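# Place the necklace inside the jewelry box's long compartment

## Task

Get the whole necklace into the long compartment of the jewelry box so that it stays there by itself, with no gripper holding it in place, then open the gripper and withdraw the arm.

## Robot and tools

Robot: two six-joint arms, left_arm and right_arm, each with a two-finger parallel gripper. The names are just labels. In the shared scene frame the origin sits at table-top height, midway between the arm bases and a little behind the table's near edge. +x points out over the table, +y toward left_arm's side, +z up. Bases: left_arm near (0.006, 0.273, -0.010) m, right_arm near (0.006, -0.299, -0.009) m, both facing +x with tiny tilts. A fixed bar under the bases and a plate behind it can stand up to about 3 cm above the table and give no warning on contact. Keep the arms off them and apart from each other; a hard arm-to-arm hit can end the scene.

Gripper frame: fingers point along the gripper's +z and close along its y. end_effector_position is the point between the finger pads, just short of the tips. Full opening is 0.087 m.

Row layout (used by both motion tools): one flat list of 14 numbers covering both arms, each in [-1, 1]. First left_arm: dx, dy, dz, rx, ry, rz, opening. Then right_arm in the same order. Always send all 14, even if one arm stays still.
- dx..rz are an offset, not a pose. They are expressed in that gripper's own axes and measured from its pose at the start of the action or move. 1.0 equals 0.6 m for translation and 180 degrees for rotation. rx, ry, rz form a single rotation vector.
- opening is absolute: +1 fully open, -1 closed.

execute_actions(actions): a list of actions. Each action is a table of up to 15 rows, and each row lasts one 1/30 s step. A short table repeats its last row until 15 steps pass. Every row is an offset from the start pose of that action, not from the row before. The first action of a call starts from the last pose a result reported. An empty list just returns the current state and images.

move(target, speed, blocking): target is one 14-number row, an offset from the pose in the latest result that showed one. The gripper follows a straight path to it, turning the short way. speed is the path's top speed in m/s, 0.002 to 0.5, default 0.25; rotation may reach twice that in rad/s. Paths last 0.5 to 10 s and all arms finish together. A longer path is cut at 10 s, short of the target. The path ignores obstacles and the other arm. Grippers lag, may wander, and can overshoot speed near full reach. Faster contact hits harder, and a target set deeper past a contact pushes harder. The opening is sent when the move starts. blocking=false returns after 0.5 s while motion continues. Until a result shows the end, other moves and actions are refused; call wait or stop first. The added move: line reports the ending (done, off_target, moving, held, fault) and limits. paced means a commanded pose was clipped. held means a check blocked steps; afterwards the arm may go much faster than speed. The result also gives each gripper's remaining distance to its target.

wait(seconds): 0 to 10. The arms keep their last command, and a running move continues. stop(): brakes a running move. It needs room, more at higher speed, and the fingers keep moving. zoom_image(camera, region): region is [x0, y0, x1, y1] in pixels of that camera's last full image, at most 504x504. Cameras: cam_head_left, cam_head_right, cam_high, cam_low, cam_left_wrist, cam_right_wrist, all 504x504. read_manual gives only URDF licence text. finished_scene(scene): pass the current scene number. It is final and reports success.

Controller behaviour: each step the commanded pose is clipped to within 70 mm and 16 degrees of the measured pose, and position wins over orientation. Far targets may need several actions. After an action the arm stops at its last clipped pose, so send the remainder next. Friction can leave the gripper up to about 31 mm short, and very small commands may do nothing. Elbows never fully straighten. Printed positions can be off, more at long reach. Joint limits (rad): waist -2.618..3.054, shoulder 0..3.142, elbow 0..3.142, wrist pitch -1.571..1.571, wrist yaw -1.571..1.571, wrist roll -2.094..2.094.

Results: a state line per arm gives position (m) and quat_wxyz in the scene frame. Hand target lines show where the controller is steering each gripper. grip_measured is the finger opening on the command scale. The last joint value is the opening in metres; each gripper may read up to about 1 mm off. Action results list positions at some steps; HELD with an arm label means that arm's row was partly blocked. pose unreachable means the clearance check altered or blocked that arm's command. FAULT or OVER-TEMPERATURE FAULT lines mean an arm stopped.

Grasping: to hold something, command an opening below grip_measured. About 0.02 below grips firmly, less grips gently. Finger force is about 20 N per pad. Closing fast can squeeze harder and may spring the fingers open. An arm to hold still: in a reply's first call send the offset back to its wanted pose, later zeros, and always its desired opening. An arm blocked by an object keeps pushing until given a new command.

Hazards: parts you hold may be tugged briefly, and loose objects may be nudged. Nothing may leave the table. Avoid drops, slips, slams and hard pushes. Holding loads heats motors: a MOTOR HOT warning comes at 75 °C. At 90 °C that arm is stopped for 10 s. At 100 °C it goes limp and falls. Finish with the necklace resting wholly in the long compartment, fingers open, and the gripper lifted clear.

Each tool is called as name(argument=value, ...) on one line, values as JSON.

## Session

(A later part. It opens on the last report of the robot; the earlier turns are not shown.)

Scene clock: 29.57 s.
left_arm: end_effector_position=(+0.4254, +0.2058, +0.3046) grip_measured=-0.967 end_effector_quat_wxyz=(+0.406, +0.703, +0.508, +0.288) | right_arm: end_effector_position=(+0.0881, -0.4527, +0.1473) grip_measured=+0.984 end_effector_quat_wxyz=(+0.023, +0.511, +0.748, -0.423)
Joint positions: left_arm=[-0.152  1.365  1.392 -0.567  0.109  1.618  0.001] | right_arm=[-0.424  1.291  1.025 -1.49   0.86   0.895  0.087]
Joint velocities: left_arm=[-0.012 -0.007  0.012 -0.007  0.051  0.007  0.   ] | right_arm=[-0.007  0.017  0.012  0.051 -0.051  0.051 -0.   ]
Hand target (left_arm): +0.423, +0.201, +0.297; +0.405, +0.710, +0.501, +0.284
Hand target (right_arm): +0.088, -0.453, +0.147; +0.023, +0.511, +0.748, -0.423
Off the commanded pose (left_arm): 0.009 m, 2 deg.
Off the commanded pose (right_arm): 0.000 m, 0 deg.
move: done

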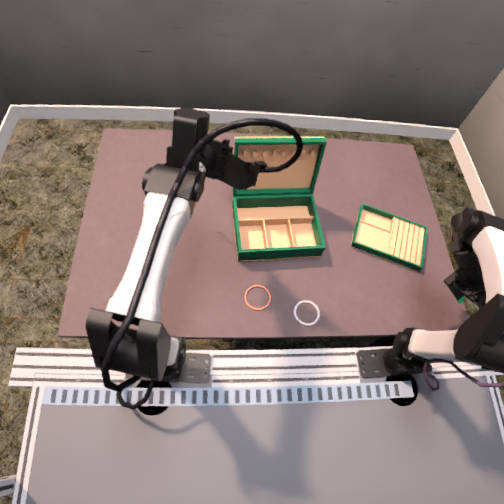

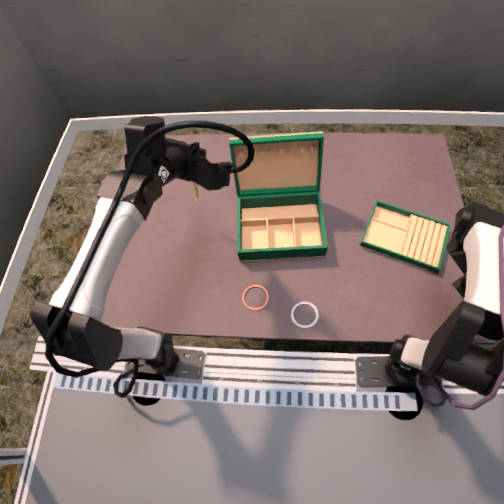

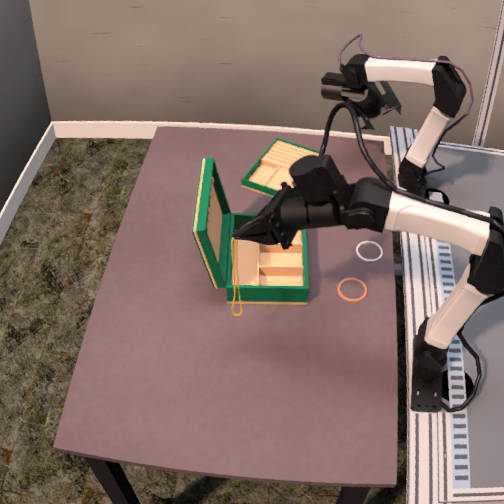

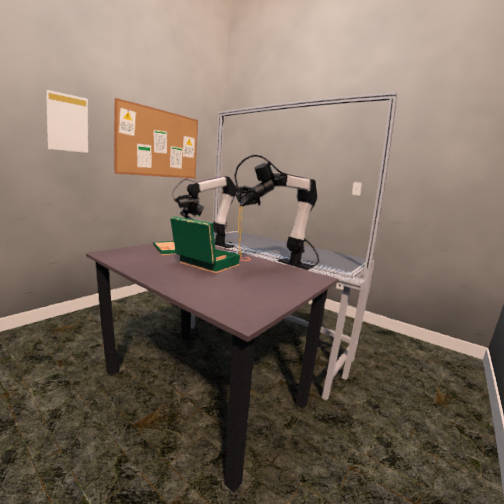

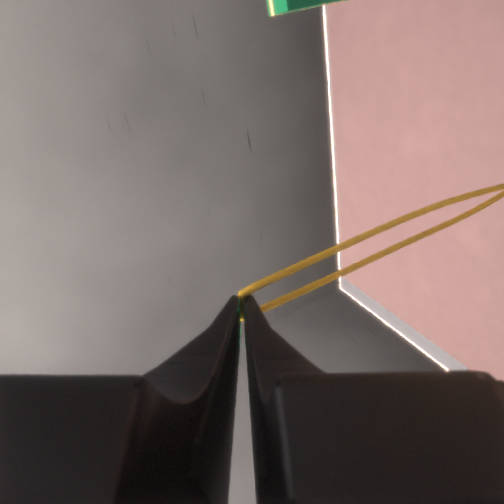

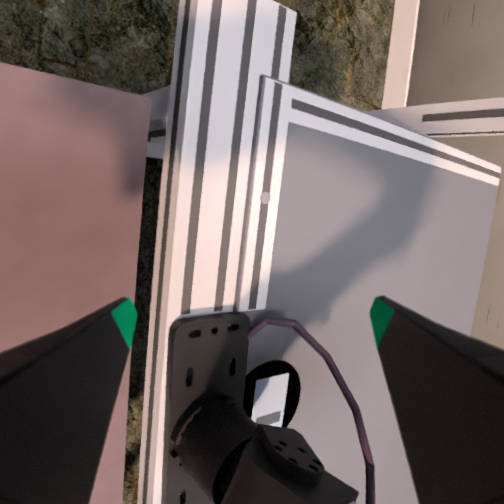

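move(target=[-0.2058, 0.0072, 0.0485, 0, 0, 0, -0.97, 0, 0, 0, 0, 0, 0, 1], speed=0.12)

zoom_image(camera="cam_high", region=[170, 140, 350, 340])

zoom_image(camera="cam_head_right", region=[180, 100, 360, 280])

Scene clock: 31.73 s.
left_arm: end_effector_position=(+0.4074, +0.0843, +0.2922) grip_measured=-0.967 end_effector_quat_wxyz=(+0.400, +0.708, +0.504, +0.291) | right_arm: end_effector_position=(+0.0881, -0.4527, +0.1473) grip_measured=+0.984 end_effector_quat_wxyz=(+0.023, +0.511, +0.748, -0.423)
Joint positions: left_arm=[-0.567  1.484  1.453 -0.535 -0.25   1.417  0.001] | right_arm=[-0.424  1.291  1.025 -1.49   0.86   0.895  0.087]
Joint velocities: left_arm=[ 0.007 -0.007 -0.002  0.022 -0.022  0.051  0.   ] | right_arm=[-0.007 -0.017  0.002 -0.007 -0.022  0.007  0.   ]
Hand target (left_arm): +0.411, +0.080, +0.295; +0.405, +0.704, +0.505, +0.293
Hand target (right_arm): +0.088, -0.453, +0.147; +0.023, +0.511, +0.748, -0.423
Off the commanded pose (left_arm): 0.007 m, 1 deg.
Off the commanded pose (right_arm): 0.000 m, 0 deg.
move: done

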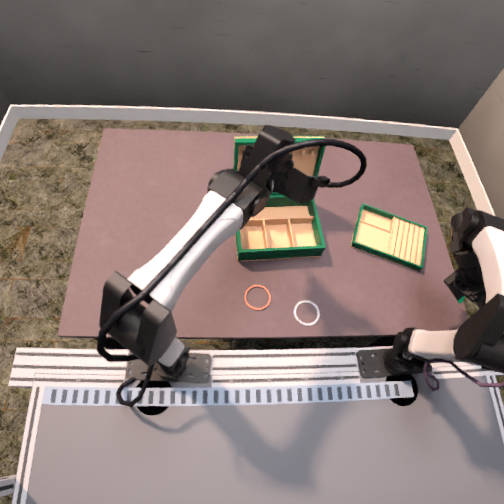

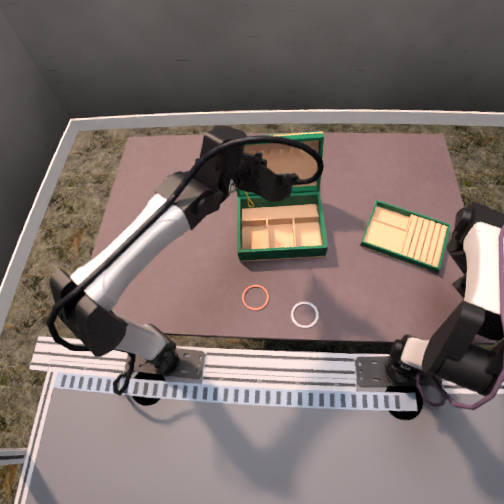

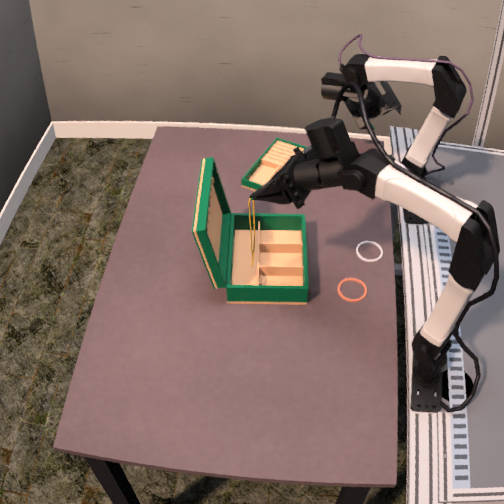

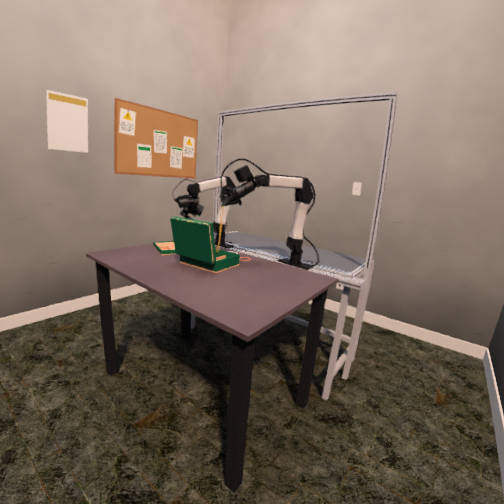

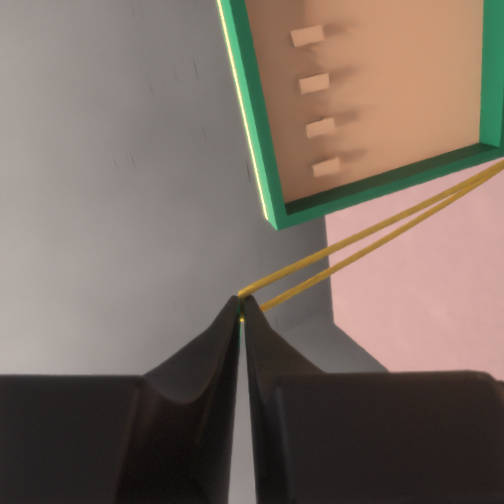

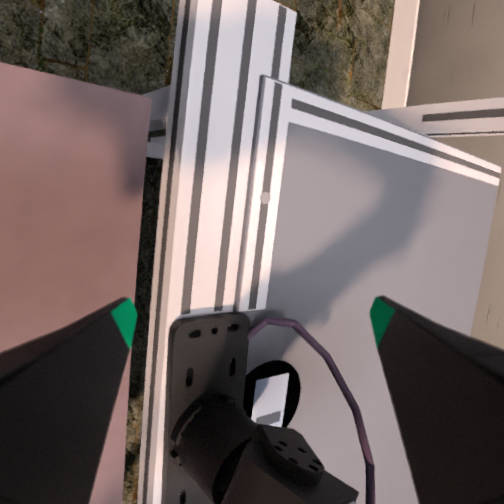

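Region (170, 140, 350, 340) of cam_high's 504x504 image, scaled by 2.520, with more detail than that image has; it fills the left 454 columns of this view, and the rest is white.

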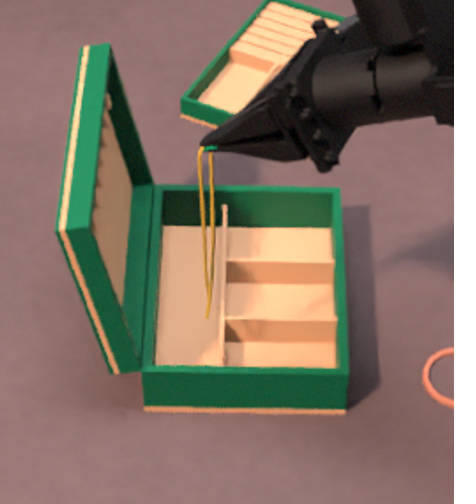

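Region (180, 100, 360, 280) of cam_head_right's 504x504 image, scaled by 2.800, with more detail than that image has.

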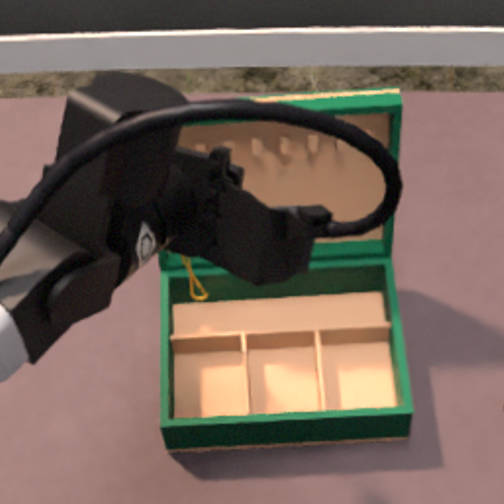

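move(target=[0.0055, -0.0733, 0.0792, 0.044, 0, 0, -0.97, 0, 0, 0, 0, 0, 0, 1], speed=0.1)

zoom_image(camera="cam_high", region=[170, 140, 350, 340])

zoom_image(camera="cam_head_right", region=[180, 100, 360, 280])

Scene clock: 33.57 s.
left_arm: end_effector_position=(+0.4243, +0.0774, +0.2469) grip_measured=-0.967 end_effector_quat_wxyz=(+0.363, +0.731, +0.514, +0.263) | right_arm: end_effector_position=(+0.0881, -0.4527, +0.1473) grip_measured=+0.984 end_effector_quat_wxyz=(+0.023, +0.511, +0.748, -0.423)
Joint positions: left_arm=[-0.543  1.586  1.453 -0.534 -0.205  1.415  0.001] | right_arm=[-0.424  1.291  1.025 -1.49   0.86   0.895  0.087]
Joint velocities: left_arm=[ 0.002  0.012 -0.002 -0.007 -0.007 -0.022 -0.   ] | right_arm=[ 0.022 -0.002  0.017 -0.022  0.007 -0.007 -0.   ]
Hand target (left_arm): +0.426, +0.082, +0.231; +0.350, +0.734, +0.523, +0.256
Hand target (right_arm): +0.088, -0.453, +0.147; +0.023, +0.511, +0.748, -0.423
Off the commanded pose (left_arm): 0.017 m, 2 deg.
Off the commanded pose (right_arm): 0.000 m, 0 deg.
move: off_target (left_arm)

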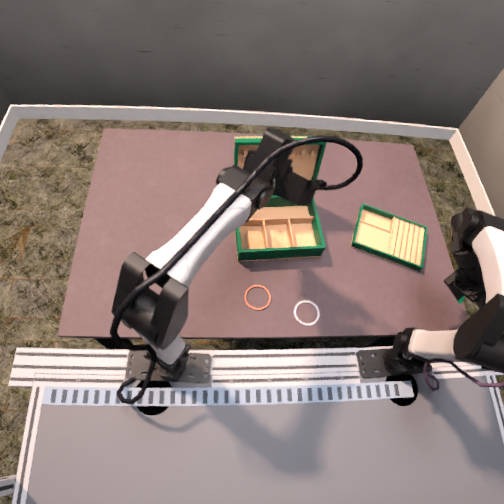

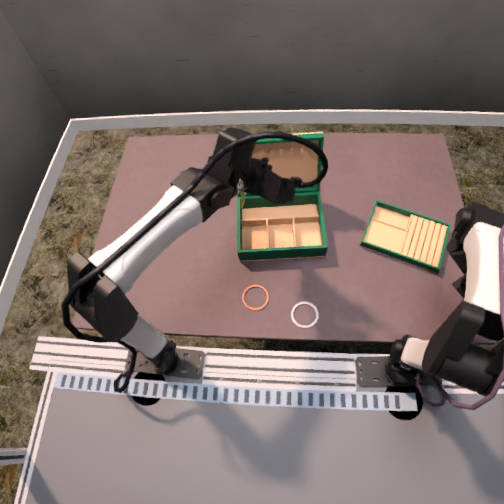

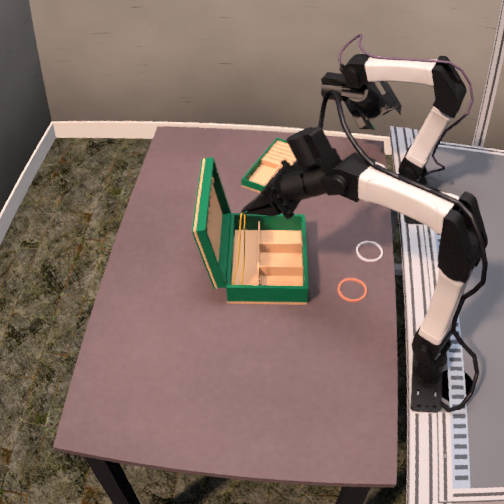

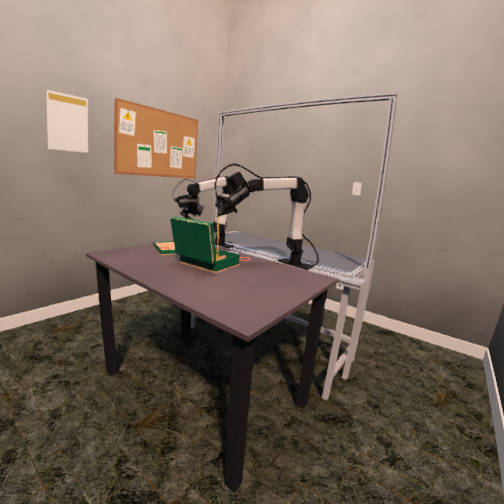

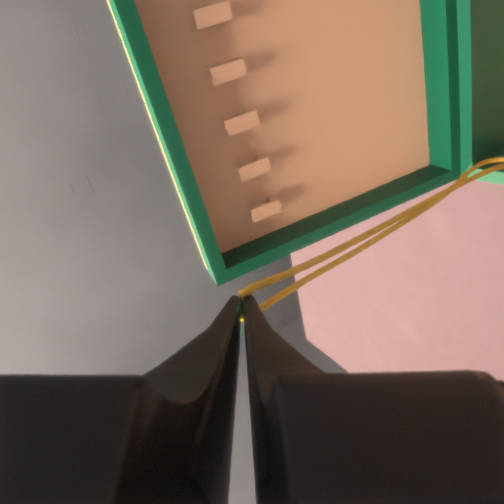

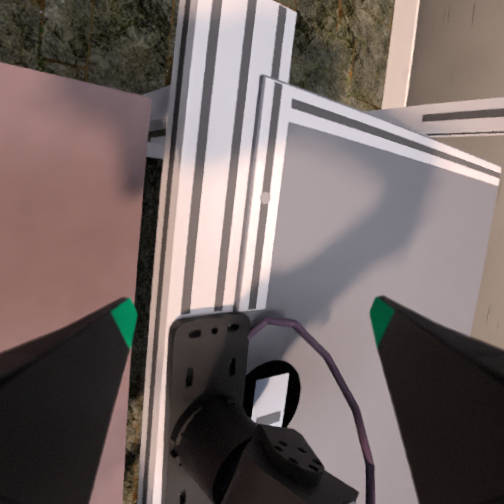

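Region (170, 140, 350, 340) of cam_high's 504x504 image, scaled by 2.520, with more detail than that image has; it fills the left 454 columns of this view, and the rest is white.

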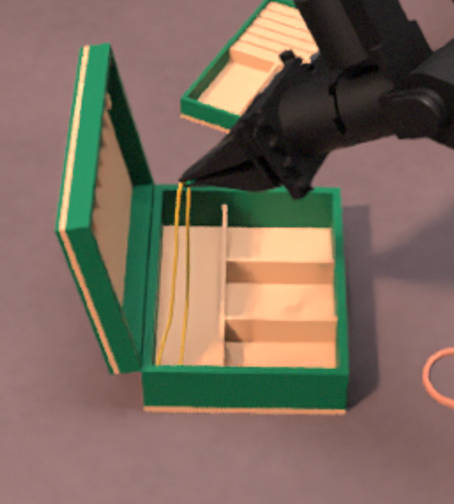

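Region (180, 100, 360, 280) of cam_head_right's 504x504 image, scaled by 2.800, with more detail than that image has.

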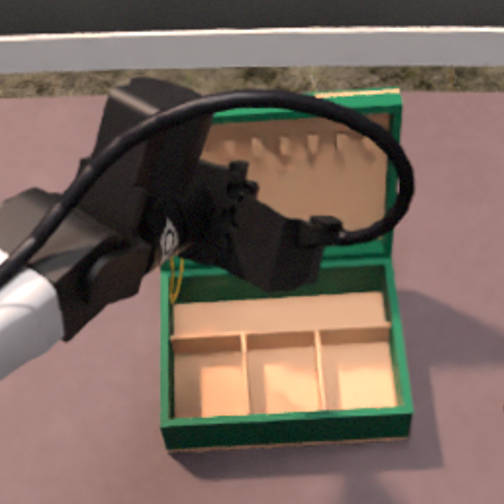

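execute_actions(actions=[])

zoom_image(camera="cam_high", region=[170, 140, 350, 340])

zoom_image(camera="cam_head_right", region=[180, 100, 360, 280])

Scene clock: 33.70 s.
left_arm: end_effector_position=(+0.4242, +0.0772, +0.2469) grip_measured=-0.967 end_effector_quat_wxyz=(+0.364, +0.731, +0.514, +0.262) | right_arm: end_effector_position=(+0.0881, -0.4527, +0.1473) grip_measured=+0.984 end_effector_quat_wxyz=(+0.023, +0.511, +0.748, -0.423)
Joint positions: left_arm=[-0.543  1.586  1.453 -0.534 -0.204  1.415  0.001] | right_arm=[-0.424  1.291  1.025 -1.49   0.86   0.895  0.087]
Joint velocities: left_arm=[-0.007 -0.007 -0.007  0.007 -0.007  0.066 -0.   ] | right_arm=[-0.007 -0.017 -0.002 -0.051 -0.037  0.007  0.001]
Hand target (left_arm): +0.426, +0.082, +0.231; +0.350, +0.734, +0.523, +0.256
Hand target (right_arm): +0.088, -0.453, +0.147; +0.023, +0.511, +0.748, -0.423
Off the commanded pose (left_arm): 0.017 m, 2 deg.
Off the commanded pose (right_arm): 0.000 m, 0 deg.

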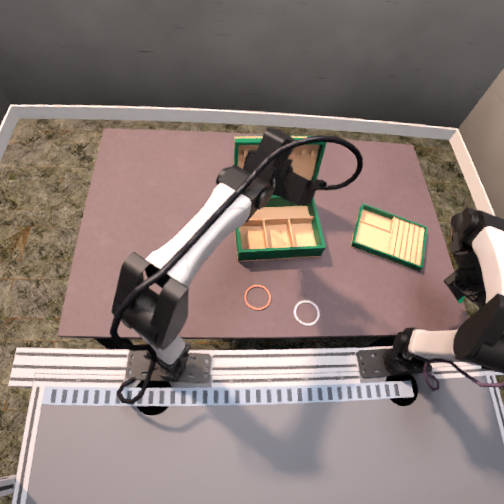

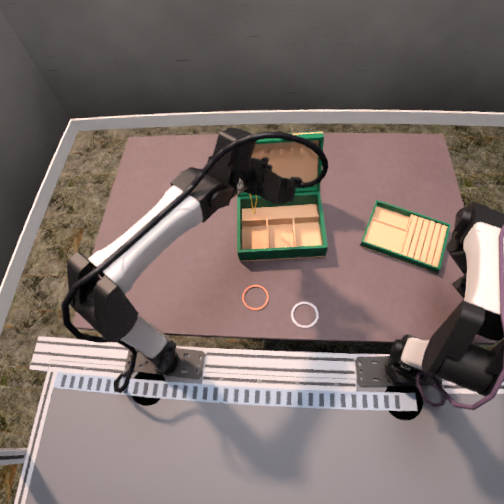

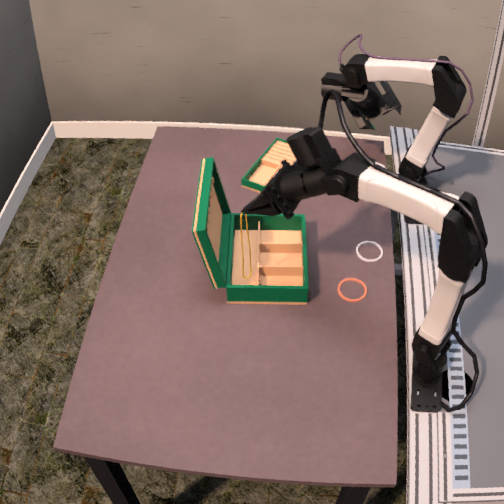

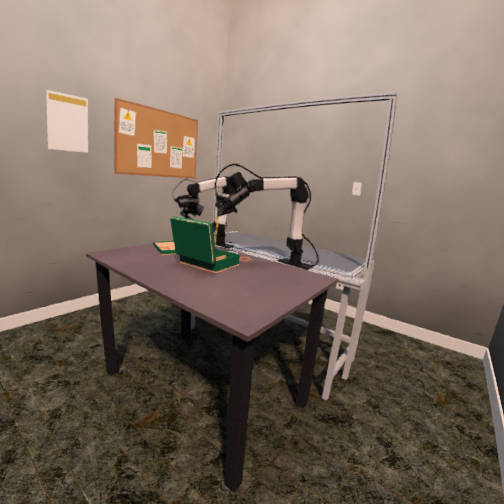

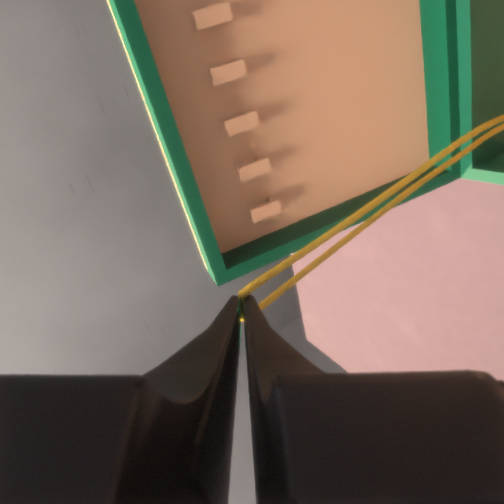

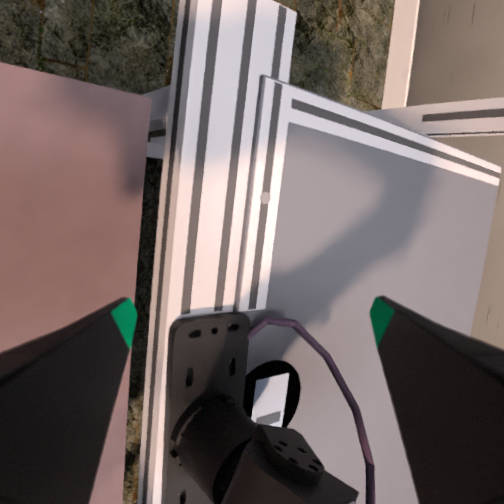

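Region (170, 140, 350, 340) of cam_high's 504x504 image, scaled by 2.520, with more detail than that image has; it fills the left 454 columns of this view, and the rest is white.

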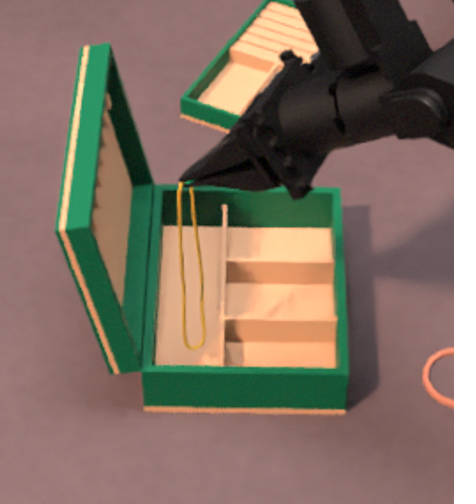

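Region (180, 100, 360, 280) of cam_head_right's 504x504 image, scaled by 2.800, with more detail than that image has.

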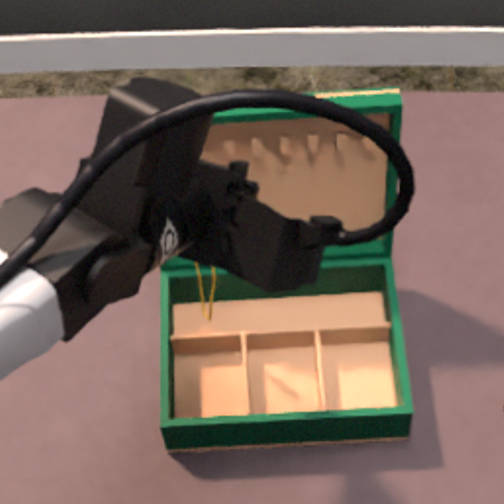

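wait(seconds=3)

zoom_image(camera="cam_high", region=[170, 140, 350, 340])

zoom_image(camera="cam_head_right", region=[180, 100, 360, 280])

Scene clock: 36.80 s.
left_arm: end_effector_position=(+0.4242, +0.0771, +0.2468) grip_measured=-0.967 end_effector_quat_wxyz=(+0.364, +0.731, +0.514, +0.262) | right_arm: end_effector_position=(+0.0881, -0.4527, +0.1473) grip_measured=+0.984 end_effector_quat_wxyz=(+0.023, +0.511, +0.748, -0.423)
Joint positions: left_arm=[-0.543  1.586  1.453 -0.534 -0.204  1.415  0.001] | right_arm=[-0.424  1.291  1.025 -1.49   0.86   0.895  0.087]
Joint velocities: left_arm=[-0.012 -0.012  0.002  0.007 -0.066 -0.022 -0.002] | right_arm=[-0.027 -0.012 -0.007 -0.081 -0.022  0.022 -0.001]
Hand target (left_arm): +0.426, +0.082, +0.231; +0.350, +0.734, +0.523, +0.256
Hand target (right_arm): +0.088, -0.453, +0.147; +0.023, +0.511, +0.748, -0.423
Off the commanded pose (left_arm): 0.017 m, 2 deg.
Off the commanded pose (right_arm): 0.000 m, 0 deg.
wait: 3.00 s; at rest by 0.07 s

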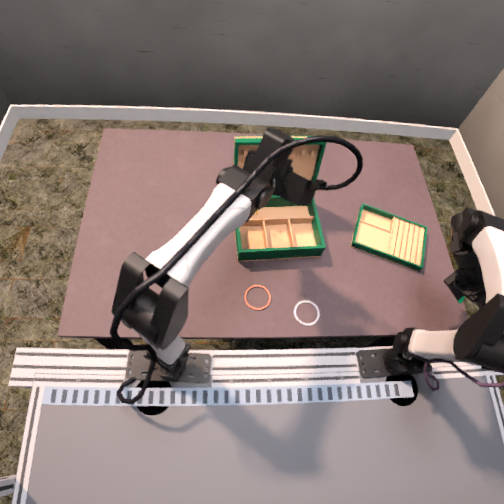

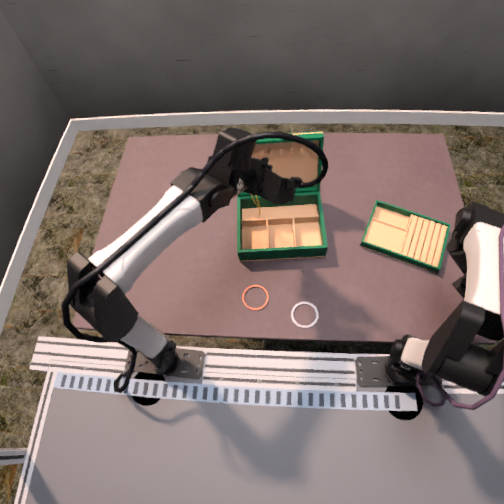

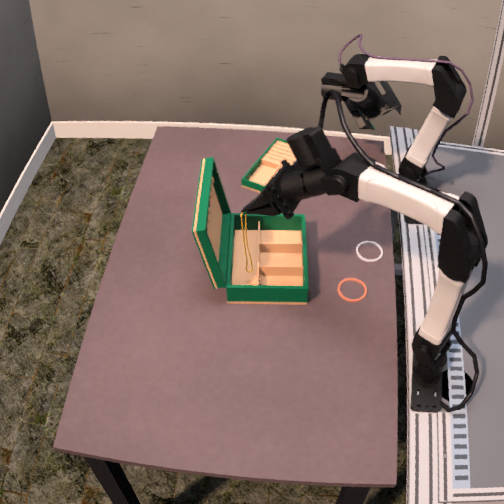

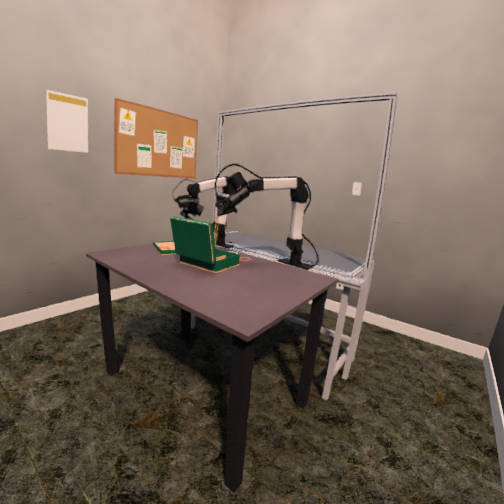

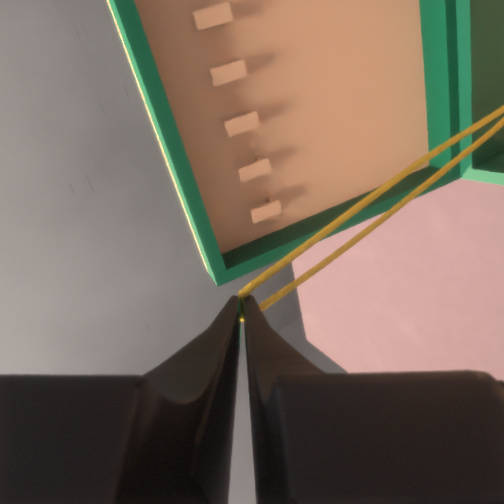

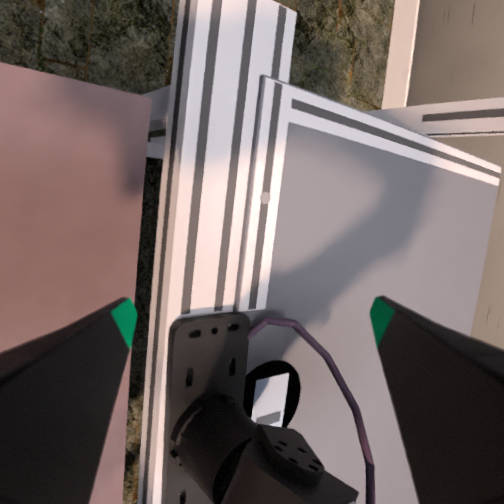

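Region (170, 140, 350, 340) of cam_high's 504x504 image, scaled by 2.520, with more detail than that image has; it fills the left 454 columns of this view, and the rest is white.

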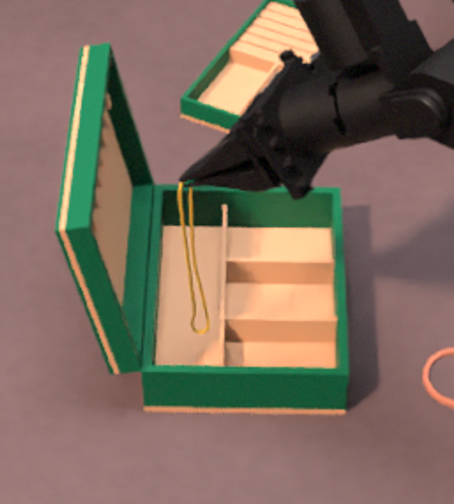

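Region (180, 100, 360, 280) of cam_head_right's 504x504 image, scaled by 2.800, with more detail than that image has.

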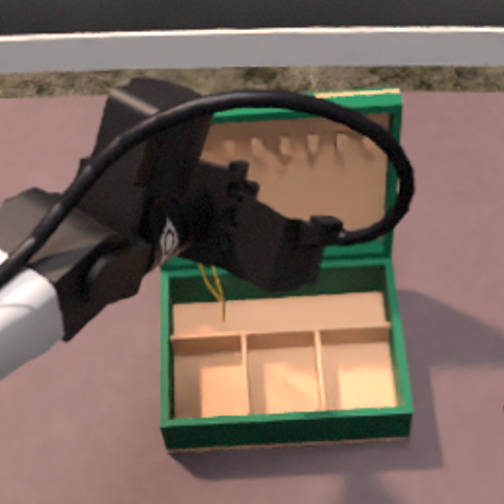

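move(target=[0.0117, -0.0762, 0.0512, 0.028, 0, 0, -0.97, 0, 0, 0, 0, 0, 0, 1], speed=0.1)

zoom_image(camera="cam_high", region=[170, 140, 350, 340])

zoom_image(camera="cam_head_right", region=[180, 100, 360, 280])

Scene clock: 38.90 s.
left_arm: end_effector_position=(+0.4220, +0.0810, +0.2072) grip_measured=-0.967 end_effector_quat_wxyz=(+0.342, +0.744, +0.519, +0.244) | right_arm: end_effector_position=(+0.0881, -0.4527, +0.1473) grip_measured=+0.984 end_effector_quat_wxyz=(+0.023, +0.511, +0.748, -0.423)
Joint positions: left_arm=[-0.53   1.598  1.357 -0.486 -0.176  1.415  0.001] | right_arm=[-0.424  1.291  1.025 -1.49   0.86   0.895  0.087]
Joint velocities: left_arm=[-0.002 -0.002 -0.007  0.095  0.051 -0.066 -0.   ] | right_arm=[-0.007 -0.002 -0.022 -0.022 -0.051 -0.007  0.   ]
Hand target (left_arm): +0.424, +0.085, +0.192; +0.331, +0.747, +0.525, +0.239
Hand target (right_arm): +0.088, -0.453, +0.147; +0.023, +0.511, +0.748, -0.423
Off the commanded pose (left_arm): 0.016 m, 1 deg.
Off the commanded pose (right_arm): 0.000 m, 0 deg.
move: off_target (left_arm)

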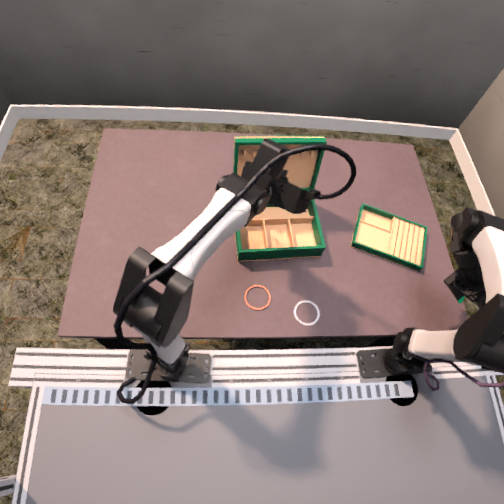

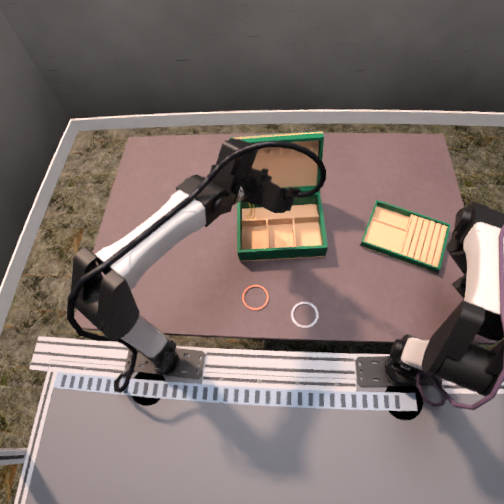

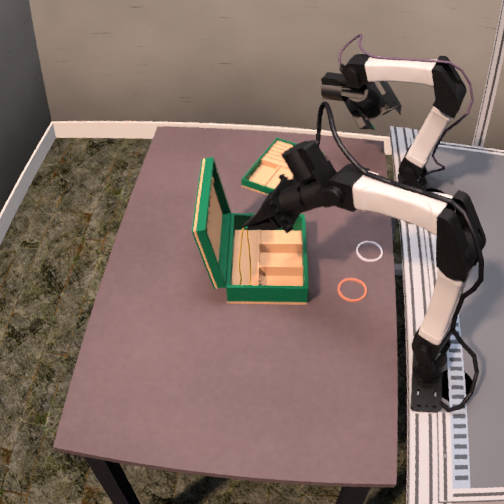

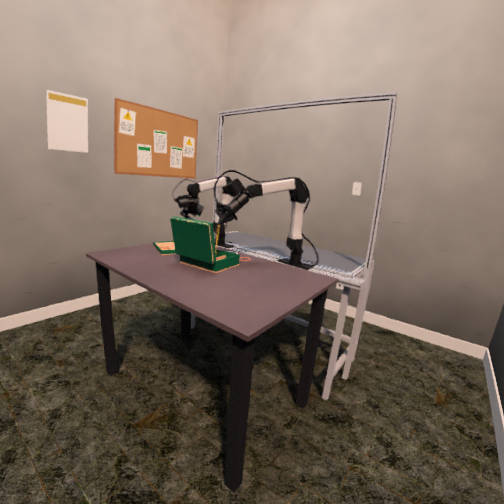

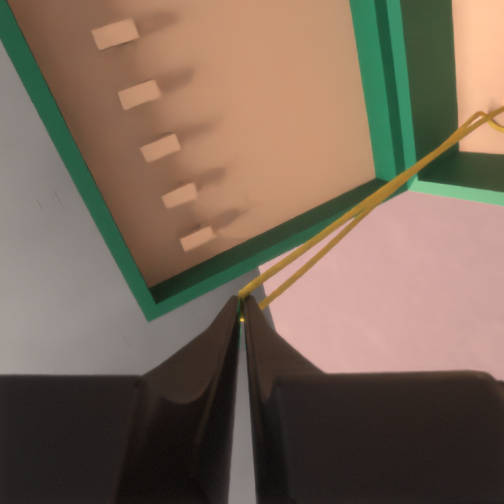

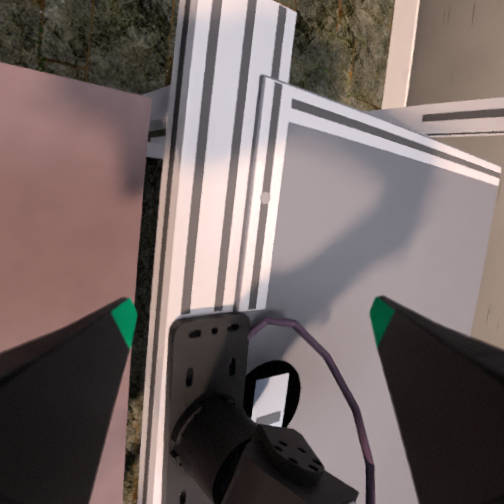

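Region (170, 140, 350, 340) of cam_high's 504x504 image, scaled by 2.520, with more detail than that image has; it fills the left 454 columns of this view, and the rest is white.

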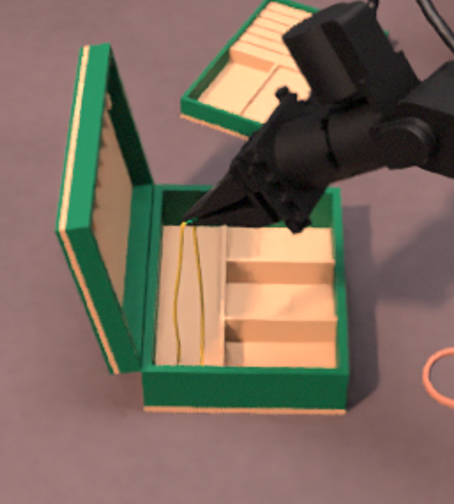

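Region (180, 100, 360, 280) of cam_head_right's 504x504 image, scaled by 2.800, with more detail than that image has.

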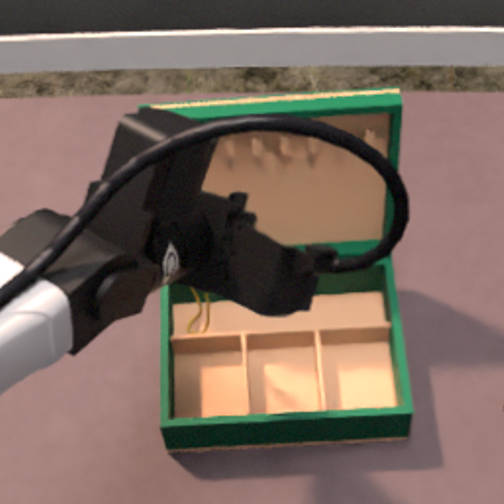

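execute_actions(actions=[])

Scene clock: 39.20 s.
left_arm: end_effector_position=(+0.4223, +0.0806, +0.2076) grip_measured=-0.967 end_effector_quat_wxyz=(+0.343, +0.744, +0.519, +0.244) | right_arm: end_effector_position=(+0.0881, -0.4527, +0.1473) grip_measured=+0.984 end_effector_quat_wxyz=(+0.023, +0.511, +0.748, -0.423)
Joint positions: left_arm=[-0.53   1.598  1.357 -0.483 -0.176  1.415  0.001] | right_arm=[-0.424  1.291  1.025 -1.49   0.86   0.895  0.087]
Joint velocities: left_arm=[-0.002  0.002  0.012  0.022 -0.051  0.007  0.001] | right_arm=[-0.002 -0.012 -0.002 -0.066 -0.007 -0.051 -0.   ]
Hand target (left_arm): +0.424, +0.085, +0.192; +0.331, +0.747, +0.525, +0.239
Hand target (right_arm): +0.088, -0.453, +0.147; +0.023, +0.511, +0.748, -0.423
Off the commanded pose (left_arm): 0.016 m, 2 deg.
Off the commanded pose (right_arm): 0.000 m, 0 deg.

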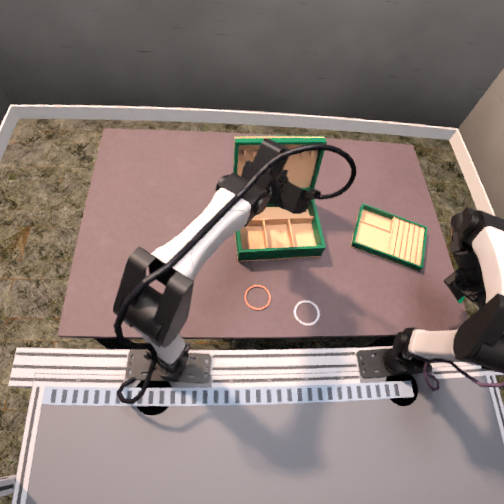

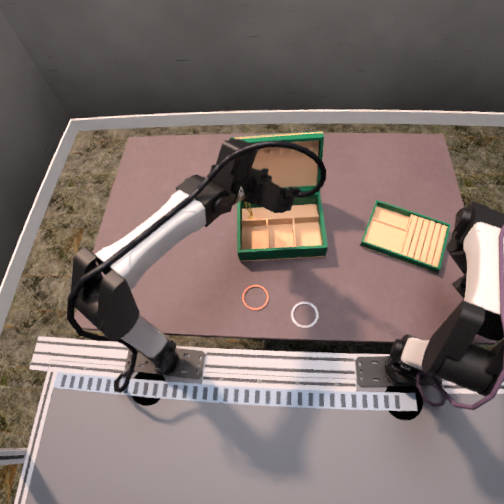

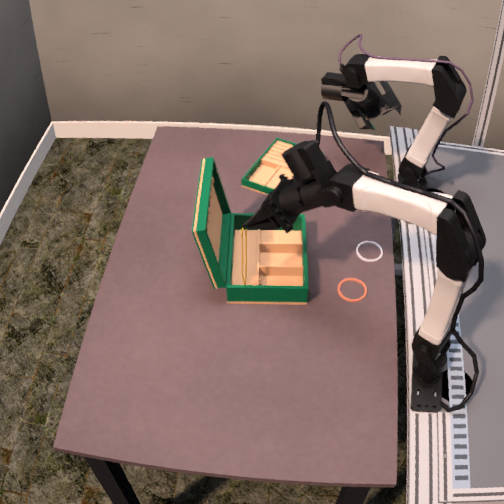

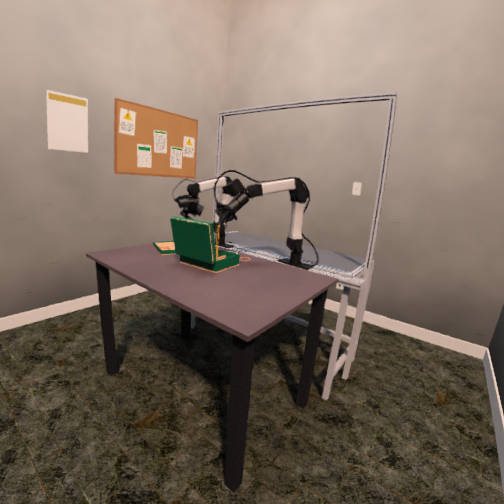

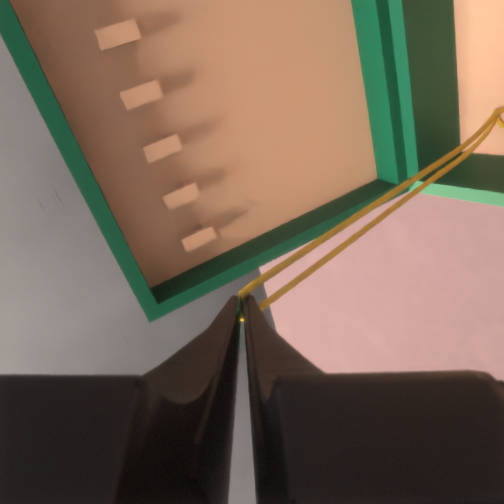

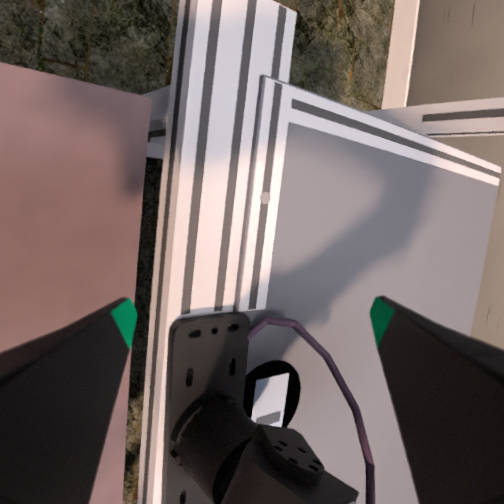

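move(target=[-0.1168,-0.0910,0.1430,0.044,0,0,-0.97,0,0,0,0,0,0,1], speed=0.07)

zoom_image(camera="cam_high", region=[170,140,350,340])

Scene clock: 42.13 s.
left_arm: end_effector_position=(+0.4235, +0.0117, +0.1102) grip_measured=-0.967 end_effector_quat_wxyz=(+0.284, +0.770, +0.533, +0.207) | right_arm: end_effector_position=(+0.0881, -0.4527, +0.1473) grip_measured=+0.984 end_effector_quat_wxyz=(+0.023, +0.511, +0.748, -0.423)
Joint positions: left_arm=[-0.668  1.892  1.424 -0.431 -0.242  1.292  0.001] | right_arm=[-0.424  1.291  1.025 -1.49   0.86   0.895  0.087]
Joint velocities: left_arm=[-0.012 -0.002  0.002 -0.022 -0.022 -0.007 -0.002] | right_arm=[-0.002  0.007  0.007  0.051  0.051  0.007 -0.001]
Hand target (left_arm): +0.427, +0.005, +0.112; +0.291, +0.766, +0.533, +0.210
Hand target (right_arm): +0.088, -0.453, +0.147; +0.023, +0.511, +0.748, -0.423
Off the commanded pose (left_arm): 0.008 m, 1 deg.
Off the commanded pose (right_arm): 0.000 m, 0 deg.
move: done

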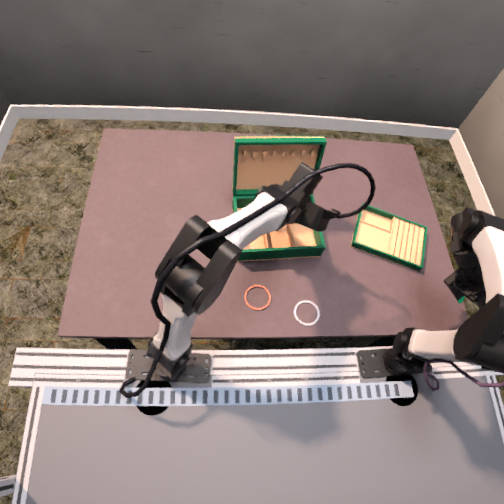

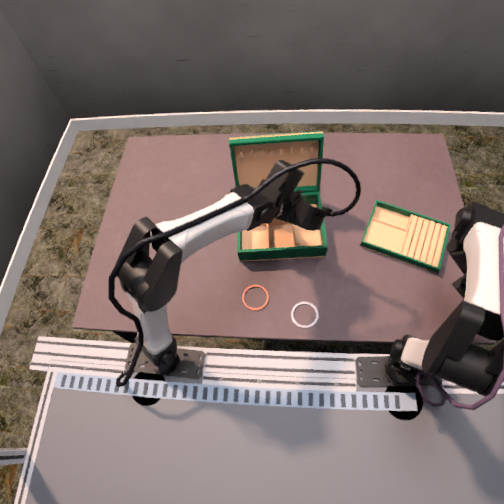

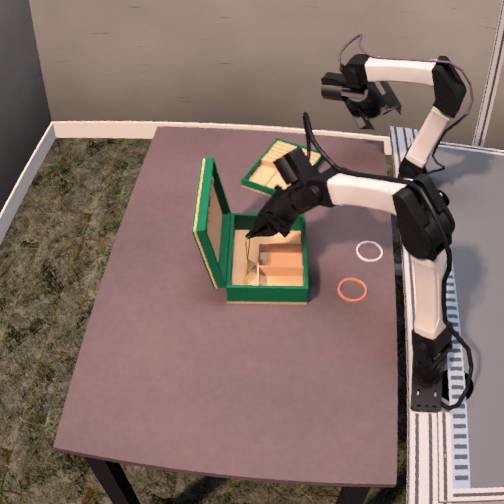

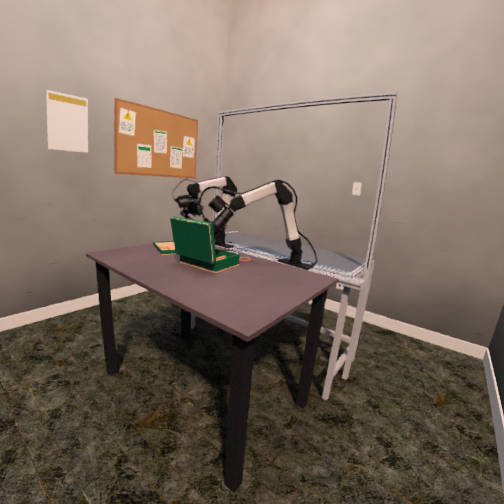

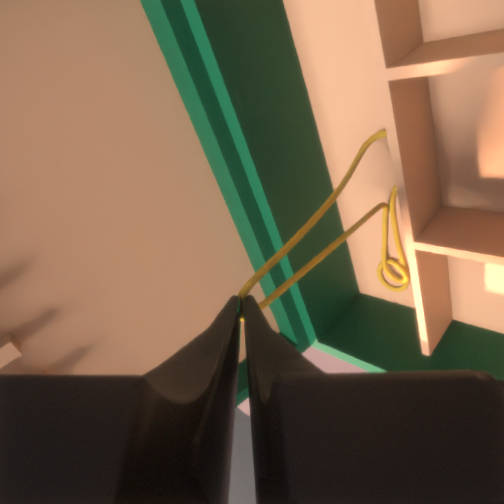

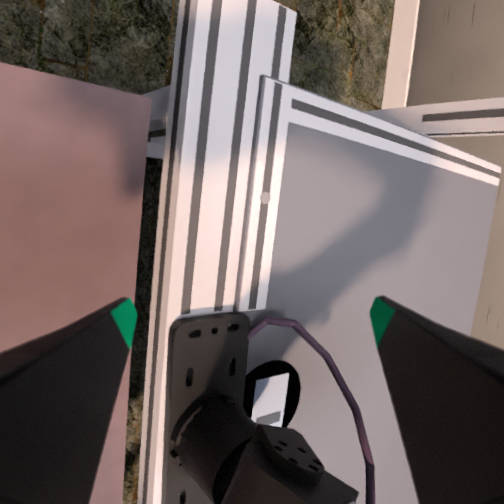

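Region (170, 140, 350, 340) of cam_high's 504x504 image, scaled by 2.520, with more detail than that image has; it fills the left 454 columns of this view, and the rest is white.

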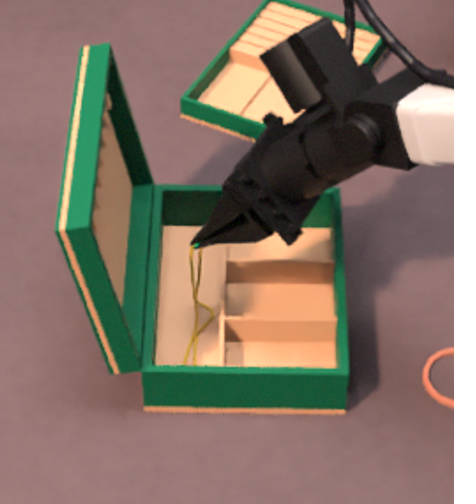

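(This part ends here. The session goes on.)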